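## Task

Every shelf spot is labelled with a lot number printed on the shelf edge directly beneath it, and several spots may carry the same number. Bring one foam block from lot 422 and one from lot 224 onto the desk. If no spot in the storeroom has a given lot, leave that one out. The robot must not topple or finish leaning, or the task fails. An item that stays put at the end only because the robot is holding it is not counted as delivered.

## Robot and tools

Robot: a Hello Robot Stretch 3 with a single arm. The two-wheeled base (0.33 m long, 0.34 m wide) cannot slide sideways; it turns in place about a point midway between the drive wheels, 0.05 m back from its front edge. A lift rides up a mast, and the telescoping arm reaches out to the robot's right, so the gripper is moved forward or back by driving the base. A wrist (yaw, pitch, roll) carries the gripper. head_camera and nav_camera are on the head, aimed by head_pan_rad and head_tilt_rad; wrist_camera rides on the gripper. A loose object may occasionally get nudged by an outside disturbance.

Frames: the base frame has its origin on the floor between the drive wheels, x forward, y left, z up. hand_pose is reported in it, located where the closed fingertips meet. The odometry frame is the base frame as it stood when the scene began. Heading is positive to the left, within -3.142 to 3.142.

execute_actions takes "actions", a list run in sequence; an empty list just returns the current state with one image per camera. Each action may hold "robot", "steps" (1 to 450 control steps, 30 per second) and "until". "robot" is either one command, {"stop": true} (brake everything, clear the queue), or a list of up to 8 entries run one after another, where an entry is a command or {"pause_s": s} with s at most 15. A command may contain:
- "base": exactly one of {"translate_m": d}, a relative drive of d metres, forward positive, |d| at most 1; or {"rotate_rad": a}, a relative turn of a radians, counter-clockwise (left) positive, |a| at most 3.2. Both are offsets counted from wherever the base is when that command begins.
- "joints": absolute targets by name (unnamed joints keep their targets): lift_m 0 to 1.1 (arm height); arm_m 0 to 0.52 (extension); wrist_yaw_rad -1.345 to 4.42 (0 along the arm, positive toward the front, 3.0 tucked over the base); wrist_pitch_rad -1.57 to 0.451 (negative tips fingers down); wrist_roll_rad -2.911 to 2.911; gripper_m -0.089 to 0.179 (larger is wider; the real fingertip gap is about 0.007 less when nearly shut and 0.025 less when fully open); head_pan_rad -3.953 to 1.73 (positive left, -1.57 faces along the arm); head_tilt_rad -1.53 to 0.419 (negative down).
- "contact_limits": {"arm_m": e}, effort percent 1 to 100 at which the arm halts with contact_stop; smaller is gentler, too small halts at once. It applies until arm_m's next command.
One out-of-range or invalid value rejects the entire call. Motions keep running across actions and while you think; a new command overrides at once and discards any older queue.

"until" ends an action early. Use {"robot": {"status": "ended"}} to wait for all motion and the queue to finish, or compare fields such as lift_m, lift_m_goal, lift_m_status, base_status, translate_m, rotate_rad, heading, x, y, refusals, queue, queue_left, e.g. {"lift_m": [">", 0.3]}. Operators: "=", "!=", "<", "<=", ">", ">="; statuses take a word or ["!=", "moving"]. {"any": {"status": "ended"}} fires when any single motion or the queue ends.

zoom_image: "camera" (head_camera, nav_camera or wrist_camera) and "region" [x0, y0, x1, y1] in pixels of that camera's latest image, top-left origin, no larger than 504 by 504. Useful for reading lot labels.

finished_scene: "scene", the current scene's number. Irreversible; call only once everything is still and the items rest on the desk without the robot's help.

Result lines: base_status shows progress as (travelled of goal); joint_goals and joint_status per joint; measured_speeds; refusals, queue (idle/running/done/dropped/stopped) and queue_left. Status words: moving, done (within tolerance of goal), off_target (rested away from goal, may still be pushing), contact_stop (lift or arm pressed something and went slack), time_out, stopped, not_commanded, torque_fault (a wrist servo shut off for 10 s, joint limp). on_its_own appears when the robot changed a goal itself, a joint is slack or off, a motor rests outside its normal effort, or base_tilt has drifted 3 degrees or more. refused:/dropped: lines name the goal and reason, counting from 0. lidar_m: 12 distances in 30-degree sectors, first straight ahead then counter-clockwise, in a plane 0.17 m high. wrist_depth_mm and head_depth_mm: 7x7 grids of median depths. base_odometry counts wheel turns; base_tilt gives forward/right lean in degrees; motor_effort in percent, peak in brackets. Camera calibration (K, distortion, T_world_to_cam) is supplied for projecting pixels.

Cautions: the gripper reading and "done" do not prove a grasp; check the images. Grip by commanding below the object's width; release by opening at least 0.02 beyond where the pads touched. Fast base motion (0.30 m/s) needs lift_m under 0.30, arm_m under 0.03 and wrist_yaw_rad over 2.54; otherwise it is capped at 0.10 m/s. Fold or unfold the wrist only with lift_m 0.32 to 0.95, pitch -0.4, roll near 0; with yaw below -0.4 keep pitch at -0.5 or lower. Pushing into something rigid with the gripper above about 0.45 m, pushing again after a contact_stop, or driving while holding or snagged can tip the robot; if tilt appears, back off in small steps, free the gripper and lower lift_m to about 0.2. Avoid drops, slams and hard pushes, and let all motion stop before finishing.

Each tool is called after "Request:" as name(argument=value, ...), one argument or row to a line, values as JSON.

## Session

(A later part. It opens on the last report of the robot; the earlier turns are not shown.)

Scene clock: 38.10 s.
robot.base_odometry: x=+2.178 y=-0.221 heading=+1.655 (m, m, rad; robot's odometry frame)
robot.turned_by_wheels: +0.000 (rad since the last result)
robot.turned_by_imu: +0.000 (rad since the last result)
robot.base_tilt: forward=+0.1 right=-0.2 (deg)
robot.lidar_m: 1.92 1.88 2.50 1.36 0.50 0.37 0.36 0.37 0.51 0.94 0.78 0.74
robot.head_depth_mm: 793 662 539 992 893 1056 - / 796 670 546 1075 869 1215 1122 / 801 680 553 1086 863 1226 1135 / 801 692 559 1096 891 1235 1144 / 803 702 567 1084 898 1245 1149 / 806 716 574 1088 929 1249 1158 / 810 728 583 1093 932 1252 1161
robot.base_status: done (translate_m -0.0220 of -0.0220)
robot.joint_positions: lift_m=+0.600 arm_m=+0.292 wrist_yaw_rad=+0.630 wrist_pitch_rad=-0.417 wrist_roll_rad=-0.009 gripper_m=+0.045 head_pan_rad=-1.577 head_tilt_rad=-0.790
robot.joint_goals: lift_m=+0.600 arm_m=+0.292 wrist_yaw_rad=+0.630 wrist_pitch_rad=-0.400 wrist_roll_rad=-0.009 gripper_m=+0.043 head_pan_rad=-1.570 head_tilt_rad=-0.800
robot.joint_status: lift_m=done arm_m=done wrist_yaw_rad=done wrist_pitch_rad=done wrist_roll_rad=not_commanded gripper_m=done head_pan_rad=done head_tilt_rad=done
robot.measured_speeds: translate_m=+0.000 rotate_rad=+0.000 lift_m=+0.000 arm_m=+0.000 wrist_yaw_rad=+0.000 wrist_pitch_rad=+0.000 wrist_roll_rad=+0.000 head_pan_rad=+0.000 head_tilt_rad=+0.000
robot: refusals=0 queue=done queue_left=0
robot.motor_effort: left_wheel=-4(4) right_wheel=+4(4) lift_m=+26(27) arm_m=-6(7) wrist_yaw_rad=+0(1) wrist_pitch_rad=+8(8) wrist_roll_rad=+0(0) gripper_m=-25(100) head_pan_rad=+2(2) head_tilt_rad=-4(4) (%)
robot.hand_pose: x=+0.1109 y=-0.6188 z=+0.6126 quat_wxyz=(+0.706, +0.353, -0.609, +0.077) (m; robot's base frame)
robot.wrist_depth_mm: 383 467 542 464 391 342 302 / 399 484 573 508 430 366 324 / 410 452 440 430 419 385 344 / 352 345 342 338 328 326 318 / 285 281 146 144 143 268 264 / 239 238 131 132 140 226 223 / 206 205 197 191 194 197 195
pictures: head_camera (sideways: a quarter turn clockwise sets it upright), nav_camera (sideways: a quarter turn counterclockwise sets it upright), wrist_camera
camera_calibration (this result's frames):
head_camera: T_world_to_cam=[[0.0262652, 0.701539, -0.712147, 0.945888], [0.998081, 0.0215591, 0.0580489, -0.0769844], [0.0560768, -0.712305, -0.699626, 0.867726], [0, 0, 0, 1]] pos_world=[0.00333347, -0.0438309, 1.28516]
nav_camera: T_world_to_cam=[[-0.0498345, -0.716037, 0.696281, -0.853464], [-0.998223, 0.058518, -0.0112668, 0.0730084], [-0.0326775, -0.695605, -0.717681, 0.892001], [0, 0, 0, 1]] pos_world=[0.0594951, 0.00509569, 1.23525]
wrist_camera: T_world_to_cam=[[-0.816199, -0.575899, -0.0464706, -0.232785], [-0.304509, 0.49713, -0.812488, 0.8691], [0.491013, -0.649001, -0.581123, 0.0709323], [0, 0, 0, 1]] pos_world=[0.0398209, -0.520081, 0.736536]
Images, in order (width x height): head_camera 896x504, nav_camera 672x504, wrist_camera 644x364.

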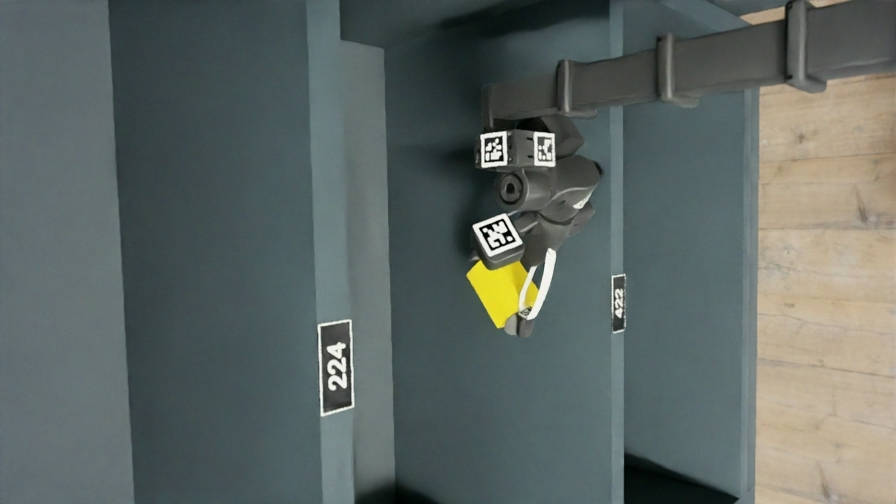

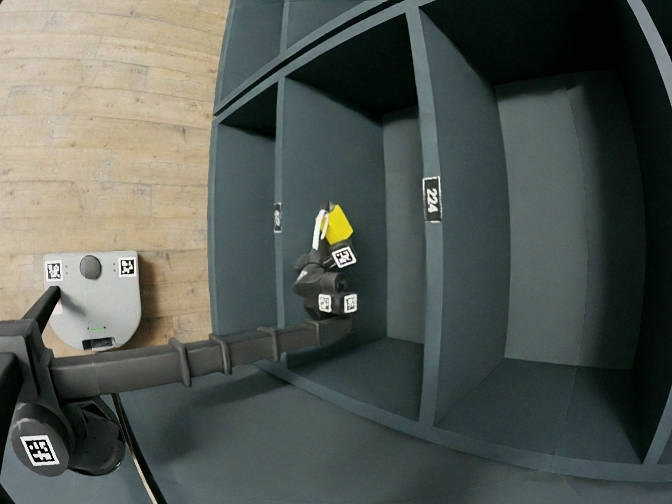

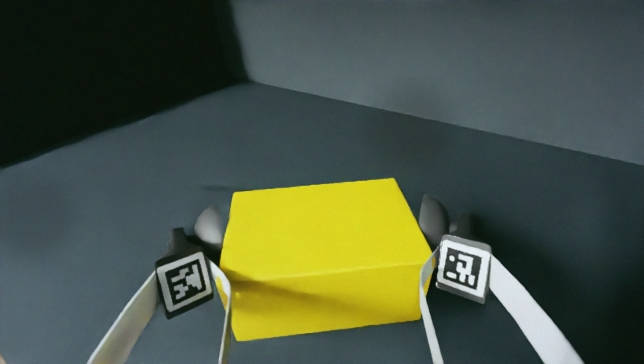

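Request:
execute_actions(
  actions=[
    {"robot": {"joints": {"arm_m": 0.0, "wrist_yaw_rad": 2.62, "head_pan_rad": -0.6, "head_tilt_rad": -0.9}}, "steps": 200, "until": {"robot": {"arm_m": ["<", 0.10]}}},
    {"robot": {"joints": {"lift_m": 0.33}, "base": {"rotate_rad": 1.24}}, "steps": 200, "until": {"robot": {"wrist_yaw_rad": [">", 2.57]}}},
    {"robot": {"joints": {"lift_m": 0.28}}, "steps": 200, "until": {"robot": {"status": "ended"}}},
  ],
)

Scene clock: 46.77 s.
robot.base_odometry: x=+2.178 y=-0.221 heading=+2.895 (m, m, rad; robot's odometry frame)
robot.turned_by_wheels: +1.240 (rad since the last result)
robot.turned_by_imu: +1.270 (rad since the last result)
robot.base_tilt: forward=+0.1 right=-0.2 (deg)
robot.lidar_m: 3.82 0.79 0.43 0.36 0.36 0.40 0.57 0.94 0.74 1.57 1.93 1.88
robot.head_depth_mm: 1821 2075 1936 1634 1401 1229 1097 / 1946 2204 1949 1645 1405 1239 1111 / 2043 2280 1973 1654 1426 1246 1112 / 1657 2411 1999 1675 1433 1258 1118 / 1690 2525 2023 1681 1448 1268 1121 / 1987 2457 2043 1690 1461 1276 1136 / 2216 2594 2070 1721 1472 1283 1142
robot.base_status: done (rotate_rad +1.2398 of +1.2400)
robot.joint_positions: lift_m=+0.280 arm_m=+0.003 wrist_yaw_rad=+2.618 wrist_pitch_rad=-0.417 wrist_roll_rad=-0.009 gripper_m=+0.051 head_pan_rad=-0.607 head_tilt_rad=-0.889
robot.joint_goals: lift_m=+0.280 arm_m=+0.000 wrist_yaw_rad=+2.620 wrist_pitch_rad=-0.400 wrist_roll_rad=-0.009 gripper_m=+0.050 head_pan_rad=-0.600 head_tilt_rad=-0.900
robot.joint_status: lift_m=done arm_m=done wrist_yaw_rad=done wrist_pitch_rad=done wrist_roll_rad=not_commanded gripper_m=done head_pan_rad=done head_tilt_rad=done
robot.measured_speeds: translate_m=+0.000 rotate_rad=+0.000 lift_m=+0.000 arm_m=+0.000 wrist_yaw_rad=+0.000 wrist_pitch_rad=+0.000 wrist_roll_rad=+0.000 head_pan_rad=+0.000 head_tilt_rad=+0.000
robot: refusals=0 queue=done queue_left=0
robot.on_its_own: gripper_m is held at +0.050, not at your +0.040, by its stall guard, which is not easing now
robot.motor_effort: left_wheel=-4(9) right_wheel=+4(10) lift_m=+16(27) arm_m=-7(7) wrist_yaw_rad=+2(5) wrist_pitch_rad=+9(9) wrist_roll_rad=+0(0) gripper_m=-23(25) head_pan_rad=+2(35) head_tilt_rad=-5(18) (%)
robot.hand_pose: x=+0.0909 y=+0.0467 z=+0.2931 quat_wxyz=(+0.321, +0.703, -0.036, +0.634) (m; robot's base frame)
robot.wrist_depth_mm: 316 369 458 608 922 - - / 325 385 488 674 - - - / 342 410 529 733 903 875 851 / 352 428 535 684 687 679 668 / 380 456 147 145 143 568 549 / 420 460 131 133 140 473 474 / - - 149 402 408 411 408
pictures: head_camera (sideways: a quarter turn clockwise sets it upright), nav_camera (sideways: a quarter turn counterclockwise sets it upright), wrist_camera
camera_calibration (this result's frames):
head_camera: T_world_to_cam=[[-0.618345, 0.45627, -0.639897, 0.855671], [0.551395, 0.832051, 0.0604587, -0.0773894], [0.560012, -0.315451, -0.766079, 0.951073], [0, 0, 0, 1]] pos_world=[0.0391596, -0.0260075, 1.28082]
nav_camera: T_world_to_cam=[[0.615639, -0.48298, 0.622671, -0.761608], [-0.613434, -0.789723, -0.00604882, 0.0638669], [0.494659, -0.378244, -0.78246, 0.973024], [0, 0, 0, 1]] pos_world=[0.0267383, 0.0506362, 1.23597]
wrist_camera: T_world_to_cam=[[0.857251, -0.512799, -0.0464545, -0.0356881], [-0.331268, -0.480207, -0.812196, 0.320633], [0.394185, 0.711645, -0.581532, 0.272373], [0, 0, 0, 1]] pos_world=[0.0294436, -0.0581635, 0.417153]
Images, in order (width x height): head_camera 896x504, nav_camera 672x504, wrist_camera 644x364.

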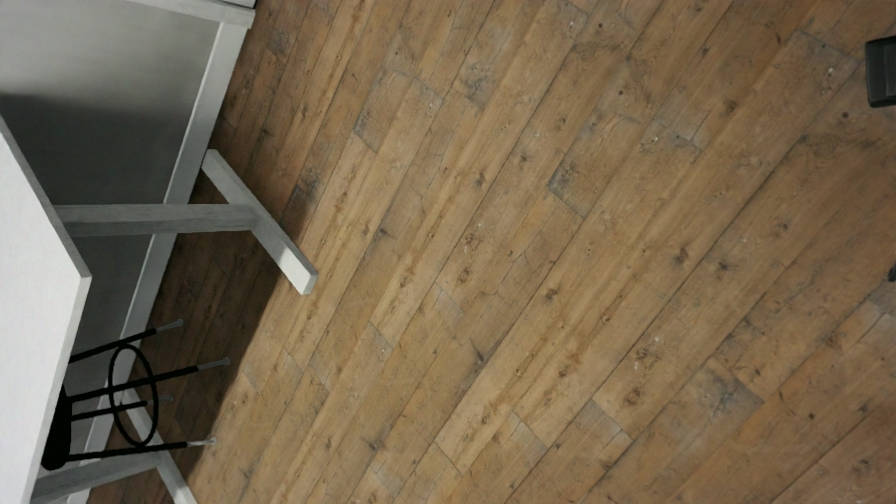

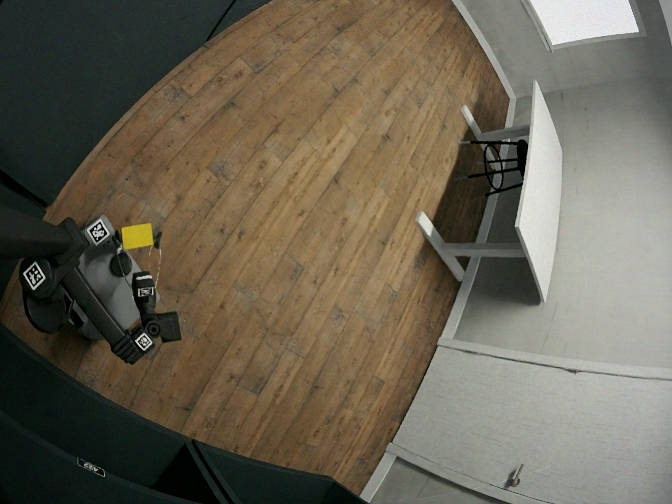

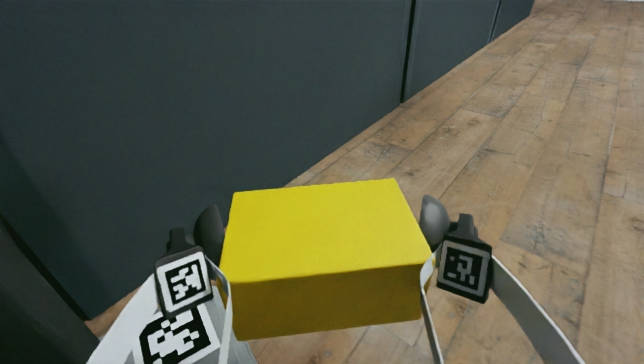

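Request:
execute_actions(
  actions=[
    {"robot": {"base": {"translate_m": 1.0}, "joints": {"head_pan_rad": -1.4, "head_tilt_rad": -0.75}}, "steps": 200, "until": {"robot": {"x": ["<", 1.55]}}},
    {"robot": {"base": {"translate_m": 1.0}}, "steps": 200, "until": {"robot": {"x": ["<", 1.257]}}},
    {"robot": {"base": {"translate_m": 1.0}}, "steps": 200, "until": {"robot": {"translate_m": [">", 0.5]}}},
    {"robot": {"joints": {"lift_m": 0.79}}, "steps": 200, "until": {"robot": {"lift_m": [">", 0.335]}}},
    {"robot": {"joints": {"wrist_yaw_rad": 0.3}}, "steps": 300, "until": {"robot": {"lift_m": [">", 0.77]}}},
    {"robot": {"joints": {"arm_m": 0.3}}, "steps": 300, "until": {"robot": {"status": "ended"}}},
  ],
)

Scene clock: 61.53 s.
robot.base_odometry: x=+0.284 y=+0.256 heading=+2.895 (m, m, rad; robot's odometry frame)
robot.turned_by_wheels: +0.000 (rad since the last result)
robot.turned_by_imu: +0.002 (rad since the last result)
robot.base_tilt: forward=+0.1 right=-0.2 (deg)
robot.lidar_m: 1.95 1.94 1.15 0.96 0.97 1.09 1.79 2.37 1.12 0.80 0.71 1.02
robot.head_depth_mm: 1177 1294 1064 - 1533 1304 1138 / 1173 1280 1076 - 1538 1308 1144 / 1161 1291 1049 781 1517 1323 1151 / 1147 1273 1061 834 1524 1330 1158 / 1128 1279 1079 842 1473 1331 1165 / 1122 1271 1088 853 1483 1349 1171 / 1114 1256 1104 860 1483 1354 1178
robot.base_status: done (translate_m +1.0000 of +1.0000)
robot.joint_positions: lift_m=+0.790 arm_m=+0.300 wrist_yaw_rad=+0.301 wrist_pitch_rad=-0.418 wrist_roll_rad=-0.009 gripper_m=+0.051 head_pan_rad=-1.393 head_tilt_rad=-0.754
robot.joint_goals: lift_m=+0.790 arm_m=+0.300 wrist_yaw_rad=+0.300 wrist_pitch_rad=-0.400 wrist_roll_rad=-0.009 gripper_m=+0.050 head_pan_rad=-1.400 head_tilt_rad=-0.750
robot.joint_status: lift_m=done arm_m=done wrist_yaw_rad=done wrist_pitch_rad=done wrist_roll_rad=not_commanded gripper_m=done head_pan_rad=done head_tilt_rad=done
robot.measured_speeds: translate_m=+0.000 rotate_rad=+0.000 lift_m=+0.000 arm_m=+0.000 wrist_yaw_rad=+0.000 wrist_pitch_rad=+0.000 wrist_roll_rad=+0.000 head_pan_rad=+0.000 head_tilt_rad=+0.000
robot: refusals=0 queue=done queue_left=0
robot.on_its_own: gripper_m is held at +0.050, not at your +0.040, by its stall guard, which is not easing now
robot.motor_effort: left_wheel=-4(9) right_wheel=+4(12) lift_m=+26(27) arm_m=+7(8) wrist_yaw_rad=-1(2) wrist_pitch_rad=+9(9) wrist_roll_rad=+0(0) gripper_m=-22(23) head_pan_rad=-4(38) head_tilt_rad=+3(17) (%)
robot.hand_pose: x=+0.0449 y=-0.6590 z=+0.8024 quat_wxyz=(+0.709, +0.249, -0.659, -0.041) (m; robot's base frame)
robot.wrist_depth_mm: 726 726 743 758 781 763 785 / 663 651 628 599 590 579 560 / 469 456 448 438 426 418 413 / 354 350 344 339 335 331 322 / 289 286 147 145 143 272 268 / 243 242 131 133 141 229 228 / 209 208 201 194 197 199 198
pictures: head_camera (sideways: a quarter turn clockwise sets it upright), nav_camera (sideways: a quarter turn counterclockwise sets it upright), wrist_camera
camera_calibration (this result's frames):
head_camera: T_world_to_cam=[[-0.0975072, 0.66858, -0.73722, 0.979319], [0.977025, 0.205357, 0.057012, -0.0755088], [0.18951, -0.714724, -0.673243, 0.832597], [0, 0, 0, 1]] pos_world=[0.011479, -0.0441699, 1.28682]
nav_camera: T_world_to_cam=[[0.0770791, -0.687694, 0.721897, -0.887622], [-0.992066, -0.125025, -0.0131761, 0.0754571], [0.0993167, -0.715154, -0.691875, 0.857633], [0, 0, 0, 1]] pos_world=[0.0580983, 0.0123613, 1.23514]
wrist_camera: T_world_to_cam=[[-0.958704, -0.280586, -0.0464563, -0.0998795], [-0.127343, 0.569552, -0.812031, 1.0626], [0.254304, -0.772581, -0.581763, 0.117273], [0, 0, 0, 1]] pos_world=[0.00973784, -0.542631, 0.926453]
Images, in order (width x height): head_camera 896x504, nav_camera 672x504, wrist_camera 644x364.

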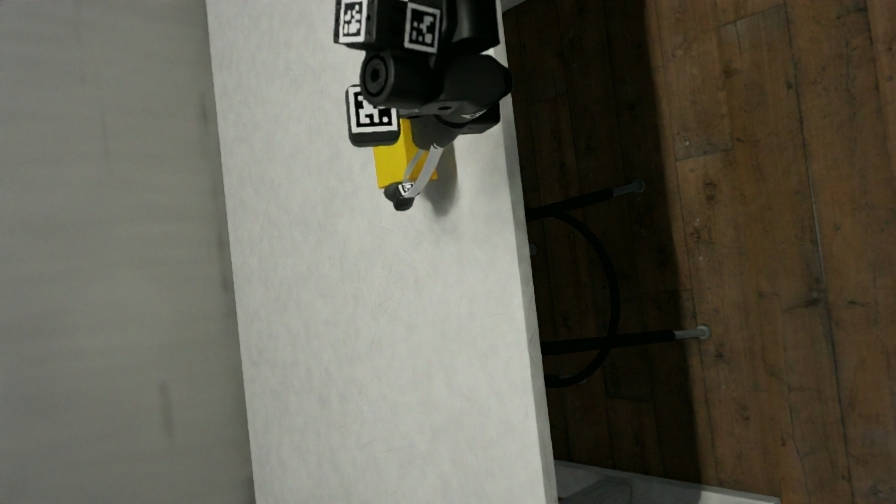

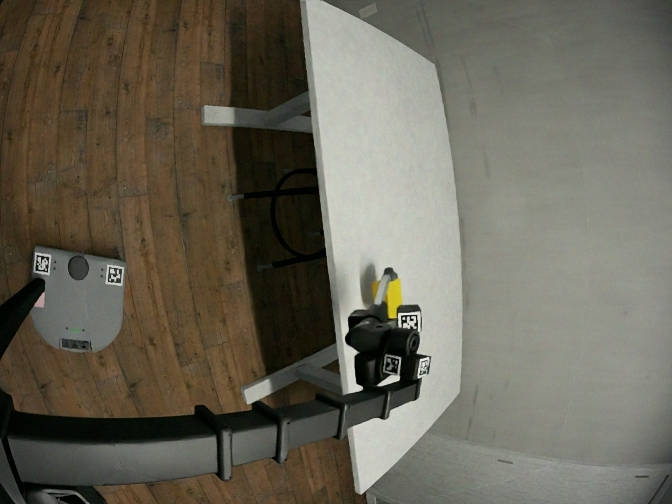

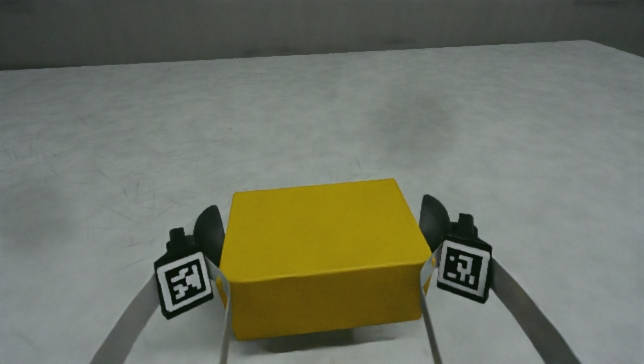

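Request:
execute_actions(
  actions=[
    {"robot": [{"joints": {"arm_m": 0.42, "lift_m": 0.762}}, {"joints": {"lift_m": 0.745}}], "steps": 300, "until": {"robot": {"status": "ended"}}},
  ],
)

Scene clock: 65.13 s.
robot.base_odometry: x=+0.284 y=+0.256 heading=+2.895 (m, m, rad; robot's odometry frame)
robot.turned_by_wheels: +0.000 (rad since the last result)
robot.turned_by_imu: +0.000 (rad since the last result)
robot.base_tilt: forward=+0.1 right=-0.1 (deg)
robot.lidar_m: 1.95 1.94 1.15 0.97 0.96 1.08 1.79 2.37 1.12 0.80 0.71 1.02
robot.head_depth_mm: 1181 1293 1105 787 1531 1303 1136 / 1172 1285 1117 786 1543 1312 1145 / 1158 1291 1053 828 1517 1322 1153 / 1145 1276 1063 836 1517 1340 1158 / 1133 1280 1076 842 1466 1324 1163 / 1123 1274 1090 852 1486 1353 1171 / 1114 1258 1105 861 1486 1354 1176
robot.base_status: done (translate_m +1.0000 of +1.0000)
robot.joint_positions: lift_m=+0.745 arm_m=+0.420 wrist_yaw_rad=+0.301 wrist_pitch_rad=-0.418 wrist_roll_rad=-0.009 gripper_m=+0.051 head_pan_rad=-1.393 head_tilt_rad=-0.754
robot.joint_goals: lift_m=+0.745 arm_m=+0.420 wrist_yaw_rad=+0.300 wrist_pitch_rad=-0.400 wrist_roll_rad=-0.009 gripper_m=+0.050 head_pan_rad=-1.400 head_tilt_rad=-0.750
robot.joint_status: lift_m=done arm_m=done wrist_yaw_rad=done wrist_pitch_rad=done wrist_roll_rad=not_commanded gripper_m=done head_pan_rad=done head_tilt_rad=done
robot.measured_speeds: translate_m=+0.000 rotate_rad=+0.000 lift_m=+0.000 arm_m=+0.000 wrist_yaw_rad=+0.000 wrist_pitch_rad=+0.000 wrist_roll_rad=+0.000 head_pan_rad=+0.000 head_tilt_rad=+0.000
robot: refusals=0 queue=done queue_left=0
robot.on_its_own: gripper_m is held at +0.050, not at your +0.040, by its stall guard, which is not easing now
robot.motor_effort: left_wheel=-4(4) right_wheel=+4(4) lift_m=+16(26) arm_m=+7(7) wrist_yaw_rad=-2(1) wrist_pitch_rad=+9(9) wrist_roll_rad=+0(0) gripper_m=-23(22) head_pan_rad=-3(4) head_tilt_rad=+2(1) (%)
robot.hand_pose: x=+0.0449 y=-0.7790 z=+0.7581 quat_wxyz=(+0.709, +0.249, -0.659, -0.041) (m; robot's base frame)
robot.wrist_depth_mm: 610 627 631 649 655 653 665 / 517 507 484 473 462 448 437 / 359 354 347 337 332 327 318 / 277 272 267 264 259 256 252 / 224 222 146 145 143 211 207 / 189 187 132 133 140 178 177 / 162 161 155 151 154 155 155
pictures: head_camera (sideways: a quarter turn clockwise sets it upright), nav_camera (sideways: a quarter turn counterclockwise sets it upright), wrist_camera
camera_calibration (this result's frames):
head_camera: T_world_to_cam=[[-0.0975032, 0.668558, -0.737241, 0.979346], [0.977025, 0.205358, 0.0570111, -0.0755076], [0.189514, -0.714744, -0.673221, 0.832568], [0, 0, 0, 1]] pos_world=[0.0114791, -0.0441703, 1.28682]
nav_camera: T_world_to_cam=[[0.0770751, -0.687673, 0.721918, -0.887649], [-0.992066, -0.125026, -0.0131776, 0.0754592], [0.0993203, -0.715175, -0.691853, 0.857604], [0, 0, 0, 1]] pos_world=[0.0580987, 0.0123593, 1.23514]
wrist_camera: T_world_to_cam=[[-0.958708, -0.280573, -0.0464564, -0.135601], [-0.127337, 0.56956, -0.812026, 1.09496], [0.254292, -0.77258, -0.581769, -0.00121656], [0, 0, 0, 1]] pos_world=[0.00973652, -0.66263, 0.882127]
Images, in order (width x height): head_camera 896x504, nav_camera 672x504, wrist_camera 644x364.

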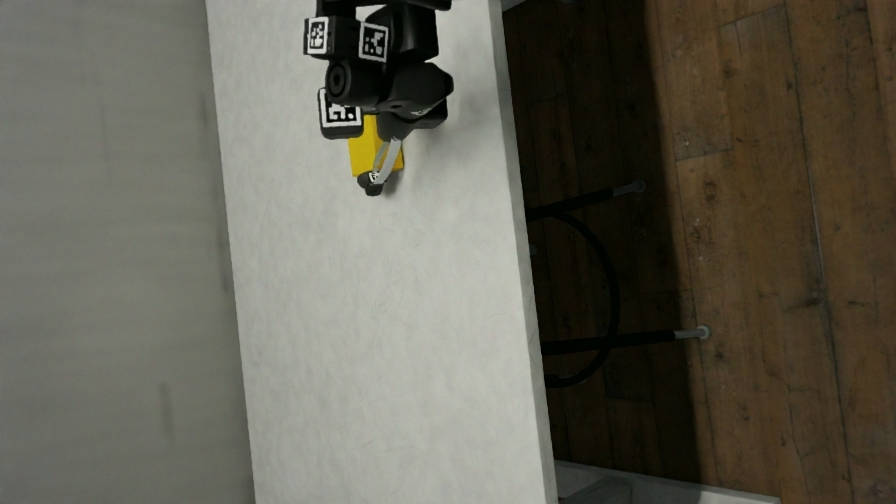

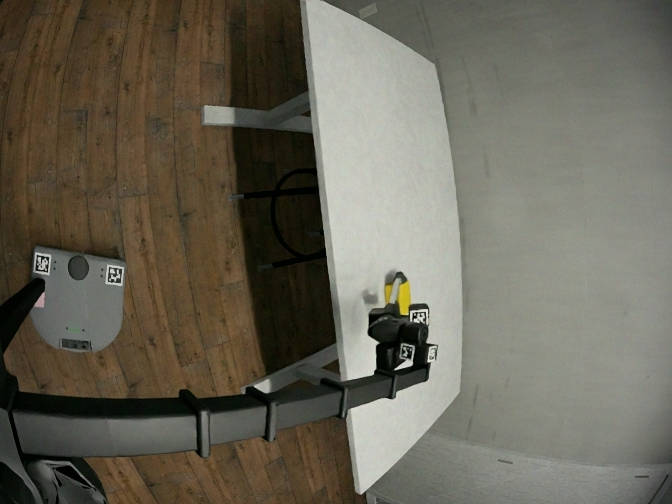

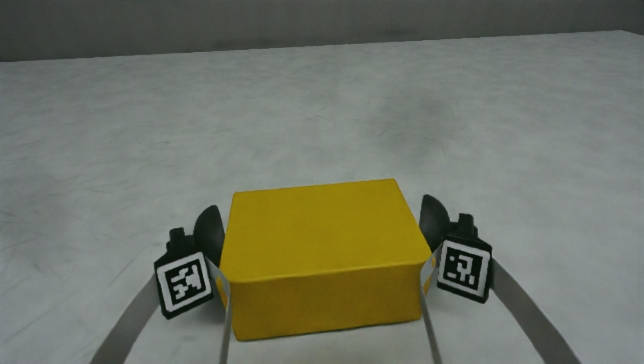

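Request:
execute_actions(
  actions=[
    {"robot": [{"joints": {"lift_m": 0.740}}, {"joints": {"gripper_m": 0.175}}], "steps": 150, "until": {"robot": {"gripper_m": [">", 0.15]}}},
    {"robot": {"joints": {"arm_m": 0.0, "lift_m": 0.77}}, "steps": 200, "until": {"robot": {"arm_m": ["<", 0.30]}}},
    {"robot": {"joints": {"wrist_yaw_rad": 2.85, "gripper_m": 0.04, "head_pan_rad": -2.2, "head_tilt_rad": -0.6}}, "steps": 200, "until": {"robot": {"arm_m": ["<", 0.12], "wrist_yaw_rad": [">", 1.5]}}},
    {"robot": {"joints": {"lift_m": 0.27}, "base": {"rotate_rad": 0.835}}, "steps": 200, "until": {"robot": {"base_status": ["!=", "moving"]}}},
  ],
)

Scene clock: 73.30 s.
robot.base_odometry: x=+0.284 y=+0.256 heading=-2.554 (m, m, rad; robot's odometry frame)
robot.turned_by_wheels: +0.835 (rad since the last result)
robot.turned_by_imu: +0.856 (rad since the last result)
robot.base_tilt: forward=+0.1 right=-0.2 (deg)
robot.lidar_m: 2.02 1.00 0.96 1.00 1.38 2.37 1.87 1.11 0.71 1.02 1.91 1.95
robot.head_depth_mm: 1138 1266 1342 982 794 1426 1209 / 1134 1255 1339 994 800 1434 1217 / 1129 1247 1336 1008 807 1408 1222 / 1117 1241 1340 1018 790 1454 1229 / 1118 1231 1336 1029 796 1391 1236 / 1108 1230 1330 1040 800 1471 1242 / 1103 1221 1335 1053 808 1413 1250
robot.base_status: done (rotate_rad +0.8348 of +0.8350)
robot.joint_positions: lift_m=+0.548 arm_m=+0.003 wrist_yaw_rad=+2.848 wrist_pitch_rad=-0.416 wrist_roll_rad=-0.009 gripper_m=+0.040 head_pan_rad=-2.193 head_tilt_rad=-0.606
robot.joint_goals: lift_m=+0.270 arm_m=+0.000 wrist_yaw_rad=+2.850 wrist_pitch_rad=-0.400 wrist_roll_rad=-0.009 gripper_m=+0.040 head_pan_rad=-2.200 head_tilt_rad=-0.600
robot.joint_status: lift_m=moving arm_m=moving wrist_yaw_rad=moving wrist_pitch_rad=done wrist_roll_rad=not_commanded gripper_m=done head_pan_rad=done head_tilt_rad=done
robot.measured_speeds: translate_m=+0.000 rotate_rad=+0.000 lift_m=-0.110 arm_m=+0.000 wrist_yaw_rad=+0.000 wrist_pitch_rad=+0.000 wrist_roll_rad=+0.000 head_pan_rad=+0.000 head_tilt_rad=+0.000
robot: refusals=0 queue=running queue_left=0
robot.motor_effort: left_wheel=-4(9) right_wheel=+4(9) lift_m=+17(27) arm_m=-9(9) wrist_yaw_rad=+1(4) wrist_pitch_rad=+8(9) wrist_roll_rad=+0(0) gripper_m=+0(96) head_pan_rad=-4(39) head_tilt_rad=+3(18) (%)
robot.hand_pose: x=+0.0437 y=+0.0673 z=+0.5610 quat_wxyz=(+0.246, +0.703, +0.045, +0.666) (m; robot's base frame)
robot.wrist_depth_mm: - - 955 943 893 844 820 / - - - - 994 943 892 / - - - - - - 965 / - - - - - - - / - 989 995 956 982 927 922 / 839 - 817 790 768 788 781 / 723 692 699 691 687 683 680
pictures: head_camera (sideways: a quarter turn clockwise sets it upright), nav_camera (sideways: a quarter turn counterclockwise sets it upright), wrist_camera
camera_calibration (this result's frames):
head_camera: T_world_to_cam=[[0.343781, 0.441214, -0.828942, 1.09619], [0.832787, -0.551145, 0.052022, -0.0681431], [-0.433914, -0.708216, -0.55691, 0.685066], [0, 0, 0, 1]] pos_world=[-0.0228406, -0.0360365, 1.29374]
nav_camera: T_world_to_cam=[[-0.372948, -0.441584, 0.816035, -1.00758], [-0.782391, 0.622441, -0.0207482, 0.0840395], [-0.498772, -0.646197, -0.57763, 0.712669], [0, 0, 0, 1]] pos_world=[0.0454352, -0.0367172, 1.23563]
wrist_camera: T_world_to_cam=[[0.951495, -0.304134, -0.0464785, 0.00958377], [-0.213018, -0.542224, -0.812783, 0.531763], [0.221993, 0.783259, -0.58071, 0.434327], [0, 0, 0, 1]] pos_world=[0.00773887, -0.0489408, 0.684871]
Images, in order (width x height): head_camera 896x504, nav_camera 672x504, wrist_camera 644x364.

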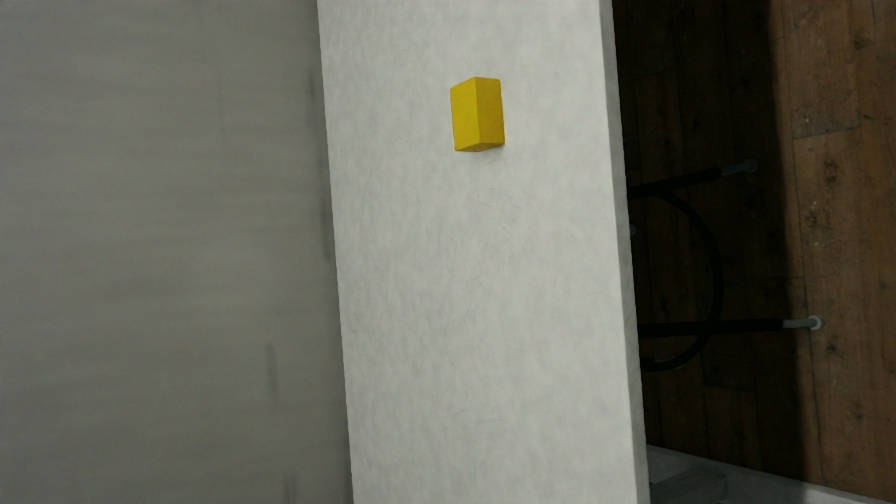

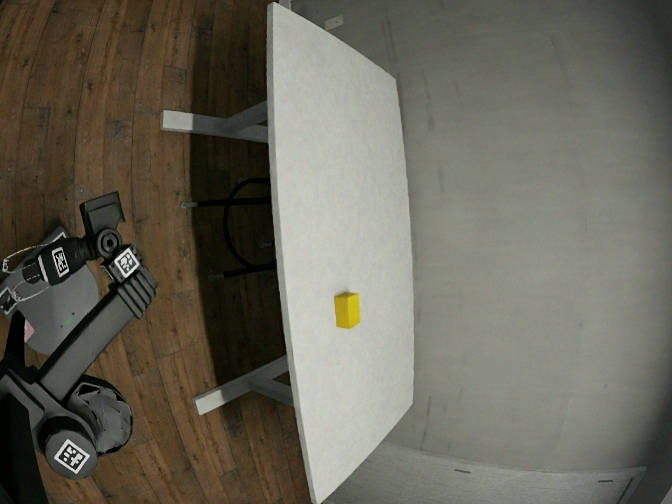

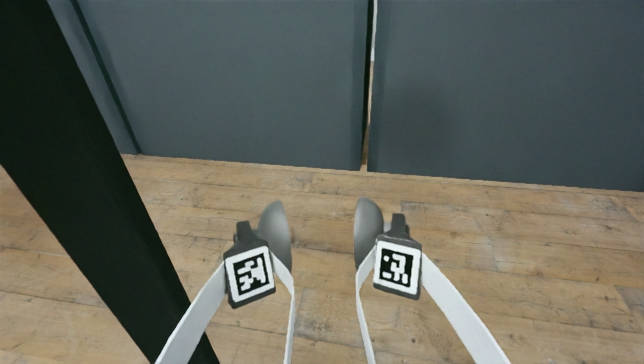

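Block placed. Driving toward the passage.

Request:
execute_actions(
  actions=[
    {"robot": {"base": {"translate_m": 1.0}, "joints": {"head_pan_rad": 0.5, "head_tilt_rad": -0.3}}, "steps": 200, "until": {"robot": {"lift_m": ["<", 0.295]}}},
    {"robot": {"base": {"translate_m": 1.0}}, "steps": 200, "until": {"robot": {"x": ["<", -0.25]}}},
    {"robot": [{"base": {"translate_m": 1.0}}, {"base": {"rotate_rad": 1.02}}], "steps": 300, "until": {"robot": {"status": "ended"}}},
  ],
)

Scene clock: 83.87 s.
robot.base_odometry: x=-1.083 y=-0.655 heading=-1.534 (m, m, rad; robot's odometry frame)
robot.turned_by_wheels: +1.020 (rad since the last result)
robot.turned_by_imu: +1.043 (rad since the last result)
robot.base_tilt: forward=+0.1 right=-0.2 (deg)
robot.lidar_m: 1.60 0.74 0.54 0.53 2.73 1.93 2.15 0.74 0.54 0.51 0.53 0.72
robot.head_depth_mm: 1356 1421 1501 1584 1685 1754 1484 / 1425 1503 1582 1689 1782 1849 1496 / 1506 1589 1683 1792 1910 1923 1507 / 1584 1682 1792 1917 2056 1949 1510 / 1706 1794 1917 2046 2230 1882 1430 / 1771 1853 699 721 745 772 802 / 580 597 613 631 651 671 693
robot.base_status: done (rotate_rad +1.0199 of +1.0200)
robot.joint_positions: lift_m=+0.270 arm_m=+0.003 wrist_yaw_rad=+2.849 wrist_pitch_rad=-0.416 wrist_roll_rad=-0.009 gripper_m=+0.040 head_pan_rad=+0.493 head_tilt_rad=-0.309
robot.joint_goals: lift_m=+0.270 arm_m=+0.000 wrist_yaw_rad=+2.850 wrist_pitch_rad=-0.400 wrist_roll_rad=-0.009 gripper_m=+0.040 head_pan_rad=+0.500 head_tilt_rad=-0.300
robot.joint_status: lift_m=done arm_m=done wrist_yaw_rad=done wrist_pitch_rad=done wrist_roll_rad=not_commanded gripper_m=done head_pan_rad=done head_tilt_rad=done
robot.measured_speeds: translate_m=+0.000 rotate_rad=+0.000 lift_m=+0.000 arm_m=+0.000 wrist_yaw_rad=+0.000 wrist_pitch_rad=+0.000 wrist_roll_rad=+0.000 head_pan_rad=+0.000 head_tilt_rad=+0.000
robot: refusals=0 queue=done queue_left=0
robot.motor_effort: left_wheel=-3(14) right_wheel=+3(11) lift_m=+16(15) arm_m=-7(11) wrist_yaw_rad=+1(2) wrist_pitch_rad=+8(8) wrist_roll_rad=+0(0) gripper_m=+0(1) head_pan_rad=+2(37) head_tilt_rad=+5(27) (%)
robot.hand_pose: x=+0.0436 y=+0.0674 z=+0.2834 quat_wxyz=(+0.246, +0.703, +0.045, +0.666) (m; robot's base frame)
robot.wrist_depth_mm: - - - 545 609 - - / - - - 598 669 - - / - 937 888 667 748 846 840 / - 700 694 687 683 662 656 / 572 583 585 565 562 556 544 / 493 - - 473 451 463 457 / 442 - - 410 406 403 401
pictures: head_camera (sideways: a quarter turn clockwise sets it upright), nav_camera (sideways: a quarter turn counterclockwise sets it upright), wrist_camera
camera_calibration (this result's frames):
head_camera: T_world_to_cam=[[-0.267685, -0.118711, -0.956166, 1.2659], [-0.517476, 0.85482, 0.0387421, -0.0426351], [0.812751, 0.505163, -0.290252, 0.330467], [0, 0, 0, 1]] pos_world=[0.0482113, 0.0197813, 1.30798]
nav_camera: T_world_to_cam=[[0.296701, 0.107644, 0.948884, -1.18496], [0.436165, -0.89921, -0.0343732, 0.0943552], [0.849546, 0.424069, -0.313747, 0.361072], [0, 0, 0, 1]] pos_world=[0.00367904, 0.0592802, 1.24092]
wrist_camera: T_world_to_cam=[[0.951737, -0.303374, -0.0464794, -0.00320029], [-0.212579, -0.542368, -0.812802, 0.306126], [0.221374, 0.783454, -0.580683, 0.273118], [0, 0, 0, 1]] pos_world=[0.00766028, -0.0489138, 0.407266]
Images, in order (width x height): head_camera 896x504, nav_camera 672x504, wrist_camera 644x364.

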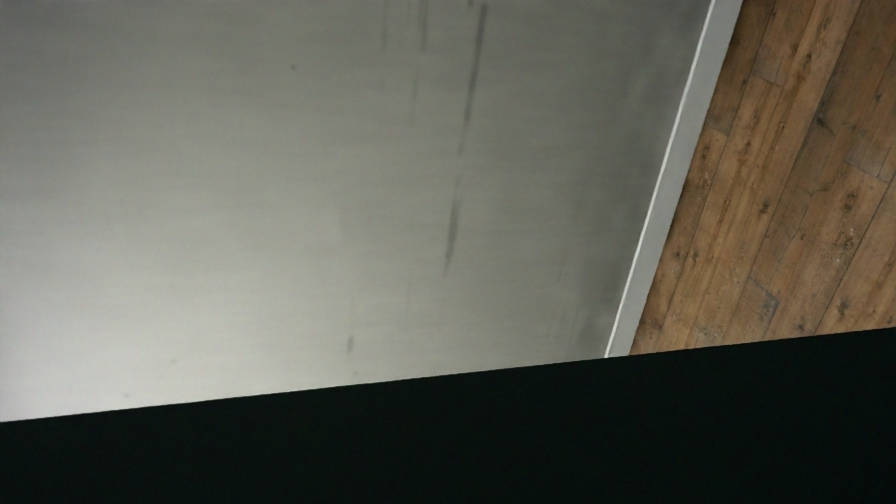

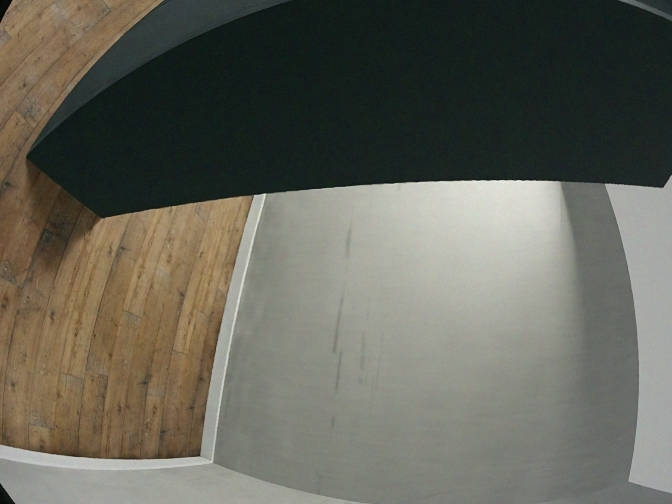

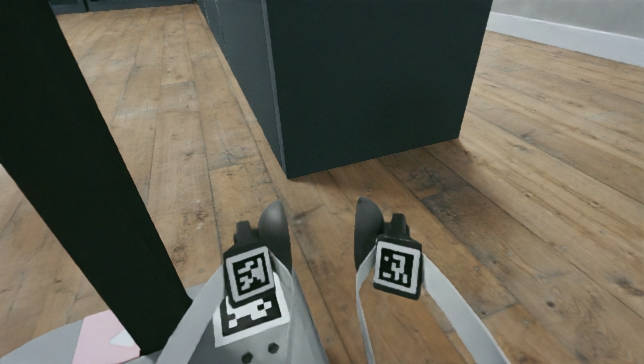

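Request:
execute_actions(
  actions=[
    {"robot": {"base": {"translate_m": 1.0}, "joints": {"head_pan_rad": -2.5, "head_tilt_rad": -0.35}}, "steps": 200, "until": {"robot": {"translate_m": [">", 0.5]}}},
    {"robot": [{"base": {"translate_m": 0.62}}, {"base": {"rotate_rad": -1.523}}], "steps": 300, "until": {"robot": {"status": "ended"}}},
  ],
)

Scene clock: 91.97 s.
robot.base_odometry: x=-1.041 y=-1.776 heading=-3.057 (m, m, rad; robot's odometry frame)
robot.turned_by_wheels: -1.523 (rad since the last result)
robot.turned_by_imu: -1.555 (rad since the last result)
robot.base_tilt: forward=+0.1 right=-0.2 (deg)
robot.lidar_m: 0.50 0.52 0.49 0.47 0.49 0.68 2.02 0.76 0.78 1.79 0.69 0.51
robot.head_depth_mm: 1261 1334 1401 1508 1608 1705 1442 / 1343 1434 1495 1612 1451 1654 1404 / 1415 1521 1587 1140 1465 1215 1367 / 1253 1355 1430 939 1334 1014 1024 / 648 685 736 802 882 981 1101 / 698 756 827 911 1015 1145 1319 / 778 851 942 1056 2341 1886 1490
robot.base_status: done (rotate_rad -1.5229 of -1.5230)
robot.joint_positions: lift_m=+0.270 arm_m=+0.003 wrist_yaw_rad=+2.849 wrist_pitch_rad=-0.416 wrist_roll_rad=-0.009 gripper_m=+0.040 head_pan_rad=-2.493 head_tilt_rad=-0.346
robot.joint_goals: lift_m=+0.270 arm_m=+0.000 wrist_yaw_rad=+2.850 wrist_pitch_rad=-0.400 wrist_roll_rad=-0.009 gripper_m=+0.040 head_pan_rad=-2.500 head_tilt_rad=-0.350
robot.joint_status: lift_m=done arm_m=done wrist_yaw_rad=done wrist_pitch_rad=done wrist_roll_rad=not_commanded gripper_m=done head_pan_rad=done head_tilt_rad=done
robot.measured_speeds: translate_m=+0.000 rotate_rad=+0.000 lift_m=+0.000 arm_m=+0.000 wrist_yaw_rad=+0.000 wrist_pitch_rad=+0.000 wrist_roll_rad=+0.000 head_pan_rad=+0.000 head_tilt_rad=+0.000
robot: refusals=0 queue=done queue_left=0
robot.motor_effort: left_wheel=+4(14) right_wheel=-5(10) lift_m=+16(16) arm_m=-6(6) wrist_yaw_rad=+2(2) wrist_pitch_rad=+8(8) wrist_roll_rad=+0(0) gripper_m=+0(0) head_pan_rad=-4(37) head_tilt_rad=-1(7) (%)
robot.hand_pose: x=+0.0436 y=+0.0674 z=+0.2834 quat_wxyz=(+0.246, +0.703, +0.045, +0.666) (m; robot's base frame)
robot.wrist_depth_mm: 399 419 454 496 549 546 420 / - 451 491 544 606 570 431 / - 490 538 602 668 591 443 / - 544 584 637 673 599 458 / 525 575 575 562 557 541 458 / 490 - - 477 455 470 446 / 445 - - 408 407 405 396
pictures: head_camera (sideways: a quarter turn clockwise sets it upright), nav_camera (sideways: a quarter turn counterclockwise sets it upright), wrist_camera
camera_calibration (this result's frames):
head_camera: T_world_to_cam=[[0.274659, 0.180258, -0.944494, 1.24735], [0.642153, -0.765498, 0.0406421, -0.0521806], [-0.715682, -0.617673, -0.326004, 0.386321], [0, 0, 0, 1]] pos_world=[-0.0326047, -0.0261686, 1.30618]
nav_camera: T_world_to_cam=[[-0.304808, -0.173634, 0.936453, -1.16507], [-0.568862, 0.821779, -0.0327886, 0.0984212], [-0.763864, -0.542706, -0.349258, 0.417128], [0, 0, 0, 1]] pos_world=[0.0194969, -0.0567966, 1.23994]
wrist_camera: T_world_to_cam=[[0.95174, -0.303366, -0.0464794, -0.00319742], [-0.212574, -0.54237, -0.812802, 0.306127], [0.221368, 0.783456, -0.580683, 0.273113], [0, 0, 0, 1]] pos_world=[0.00765946, -0.0489079, 0.407264]
Images, in order (width x height): head_camera 896x504, nav_camera 672x504, wrist_camera 644x364.

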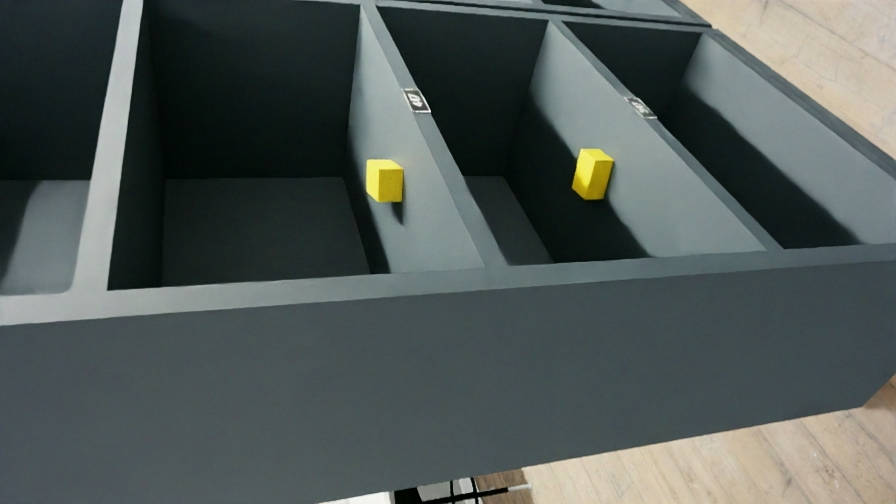

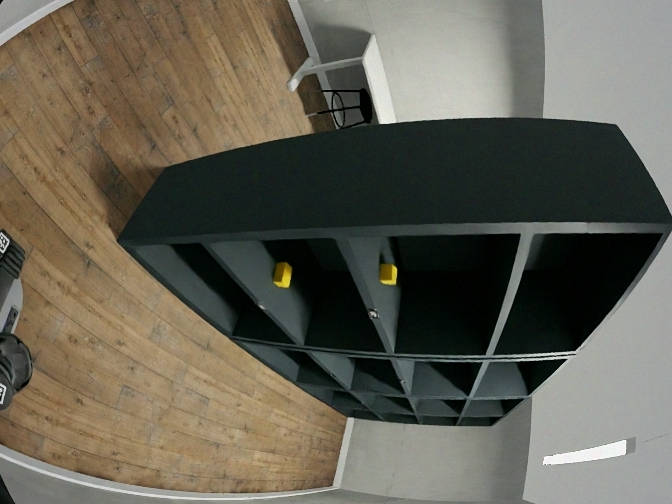

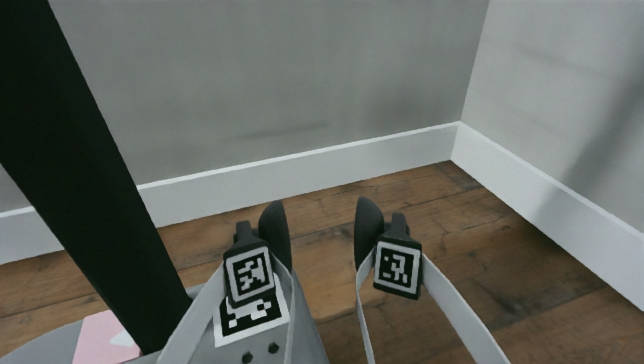

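Request:
zoom_image(
  camera="head_camera",
  region=[390, 75, 450, 125],
)

Request:
zoom_image(
  camera="head_camera",
  region=[612, 82, 672, 132],
)

Request:
zoom_image(
  camera="nav_camera",
  region=[230, 330, 560, 450],
)

Region (390, 75, 450, 125) of head_camera's 896x504 image, scaled by 8.400, with more detail than that image has.

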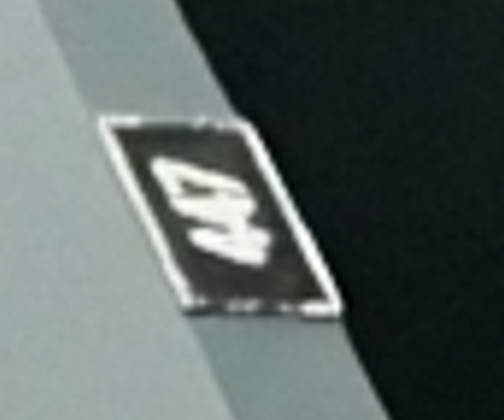

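Region (612, 82, 672, 132) of head_camera's 896x504 image, scaled by 8.400, with more detail than that image has.

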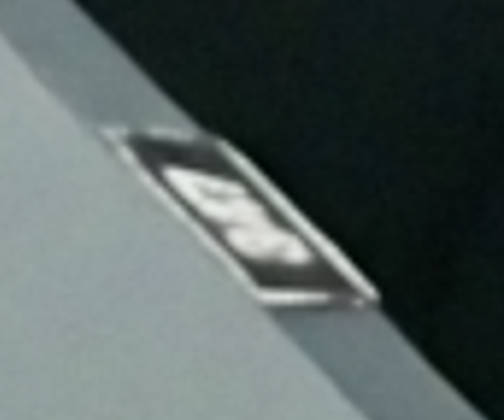

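Region (230, 330, 560, 450) of nav_camera's 672x504 image, scaled by 1.527, with more detail than that image has; it fills the top 183 rows of this view, and the rest is white.

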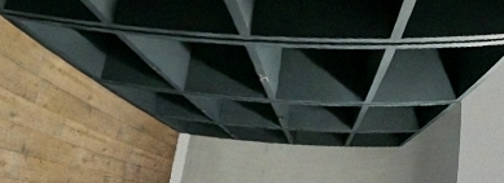

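Request:
execute_actions(
  actions=[
    {"robot": [{"base": {"rotate_rad": -0.024}, "joints": {"head_pan_rad": -2.35, "head_tilt_rad": -0.5}}, {"base": {"translate_m": -1.0}}], "steps": 300, "until": {"robot": {"translate_m": ["<", -0.42]}}},
    {"robot": {"base": {"translate_m": -1.0}}, "steps": 1},
  ],
)

Scene clock: 95.97 s.
robot.base_odometry: x=-0.609 y=-1.750 heading=-3.080 (m, m, rad; robot's odometry frame)
robot.turned_by_wheels: -0.024 (rad since the last result)
robot.turned_by_imu: -0.024 (rad since the last result)
robot.base_tilt: forward=-0.1 right=+0.6 (deg)
robot.lidar_m: 0.93 0.67 0.49 0.47 0.49 0.66 1.84 1.12 1.04 0.56 1.33 0.97
robot.head_depth_mm: 910 982 1064 1202 1404 1509 1285 / 987 1069 1093 1270 1268 1468 1294 / 1082 1178 1022 1396 1178 1442 1265 / 1131 1229 1044 1418 1187 1030 1231 / 1041 1122 1069 785 1201 943 1239 / 965 1031 1055 711 1206 949 1156 / 896 957 992 681 1138 953 770
robot.base_status: moving (translate_m -0.0098 of -1.0000)
robot.joint_positions: lift_m=+0.270 arm_m=+0.003 wrist_yaw_rad=+2.849 wrist_pitch_rad=-0.416 wrist_roll_rad=-0.009 gripper_m=+0.040 head_pan_rad=-2.357 head_tilt_rad=-0.494
robot.joint_goals: lift_m=+0.270 arm_m=+0.000 wrist_yaw_rad=+2.850 wrist_pitch_rad=-0.400 wrist_roll_rad=-0.009 gripper_m=+0.040 head_pan_rad=-2.350 head_tilt_rad=-0.500
robot.joint_status: lift_m=done arm_m=done wrist_yaw_rad=done wrist_pitch_rad=done wrist_roll_rad=not_commanded gripper_m=done head_pan_rad=done head_tilt_rad=done
robot.measured_speeds: translate_m=-0.294 rotate_rad=+0.000 lift_m=+0.000 arm_m=+0.000 wrist_yaw_rad=+0.000 wrist_pitch_rad=+0.000 wrist_roll_rad=+0.000 head_pan_rad=+0.000 head_tilt_rad=+0.000
robot: refusals=0 queue=running queue_left=0
robot.motor_effort: left_wheel=+1(13) right_wheel=-9(12) lift_m=+16(16) arm_m=-7(6) wrist_yaw_rad=+2(1) wrist_pitch_rad=+8(8) wrist_roll_rad=+0(0) gripper_m=+0(1) head_pan_rad=+2(14) head_tilt_rad=-3(17) (%)
robot.hand_pose: x=+0.0436 y=+0.0674 z=+0.2834 quat_wxyz=(+0.246, +0.703, +0.045, +0.666) (m; robot's base frame)
robot.wrist_depth_mm: 398 415 460 501 548 620 711 / - 450 498 554 617 701 762 / - 491 545 611 669 753 791 / - 548 588 654 680 673 655 / 523 577 583 552 565 545 545 / 489 - - 472 455 465 459 / 437 - - 411 405 399 400
pictures: head_camera (sideways: a quarter turn clockwise sets it upright), nav_camera (sideways: a quarter turn counterclockwise sets it upright), wrist_camera
camera_calibration (this result's frames):
head_camera: T_world_to_cam=[[0.343491, 0.311624, -0.885949, 1.17053], [0.735606, -0.675742, 0.0475158, -0.061691], [-0.583865, -0.66803, -0.461343, 0.561637], [0, 0, 0, 1]] pos_world=[-0.0287664, -0.0312624, 1.29907]
nav_camera: T_world_to_cam=[[-0.373267, -0.308167, 0.875046, -1.08453], [-0.672173, 0.739933, -0.0261442, 0.0903955], [-0.639418, -0.597941, -0.483334, 0.590841], [0, 0, 0, 1]] pos_world=[0.0337372, -0.0478142, 1.23695]
wrist_camera: T_world_to_cam=[[0.95174, -0.303366, -0.0464791, -0.00319727], [-0.212574, -0.54237, -0.812802, 0.306127], [0.221368, 0.783456, -0.580683, 0.273112], [0, 0, 0, 1]] pos_world=[0.00765941, -0.0489071, 0.407264]
Images, in order (width x height): head_camera 896x504, nav_camera 672x504, wrist_camera 644x364.

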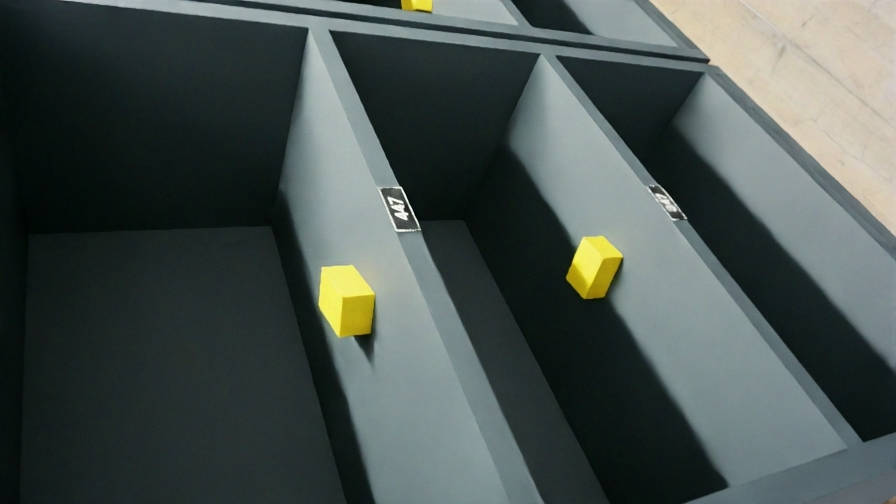

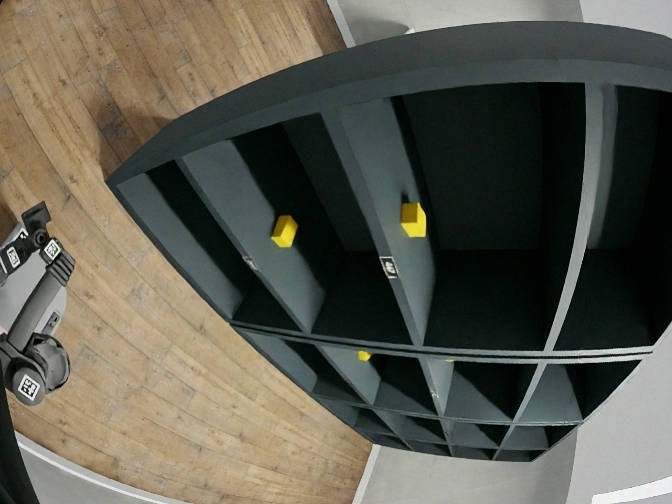

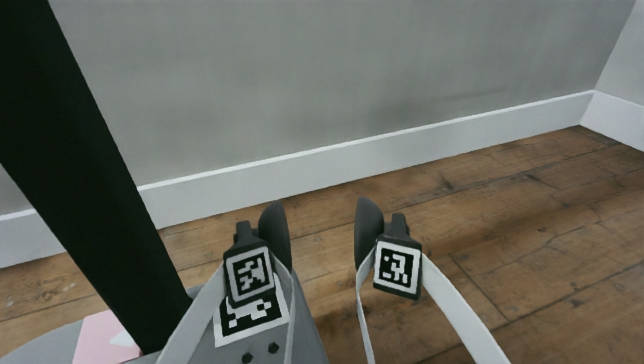

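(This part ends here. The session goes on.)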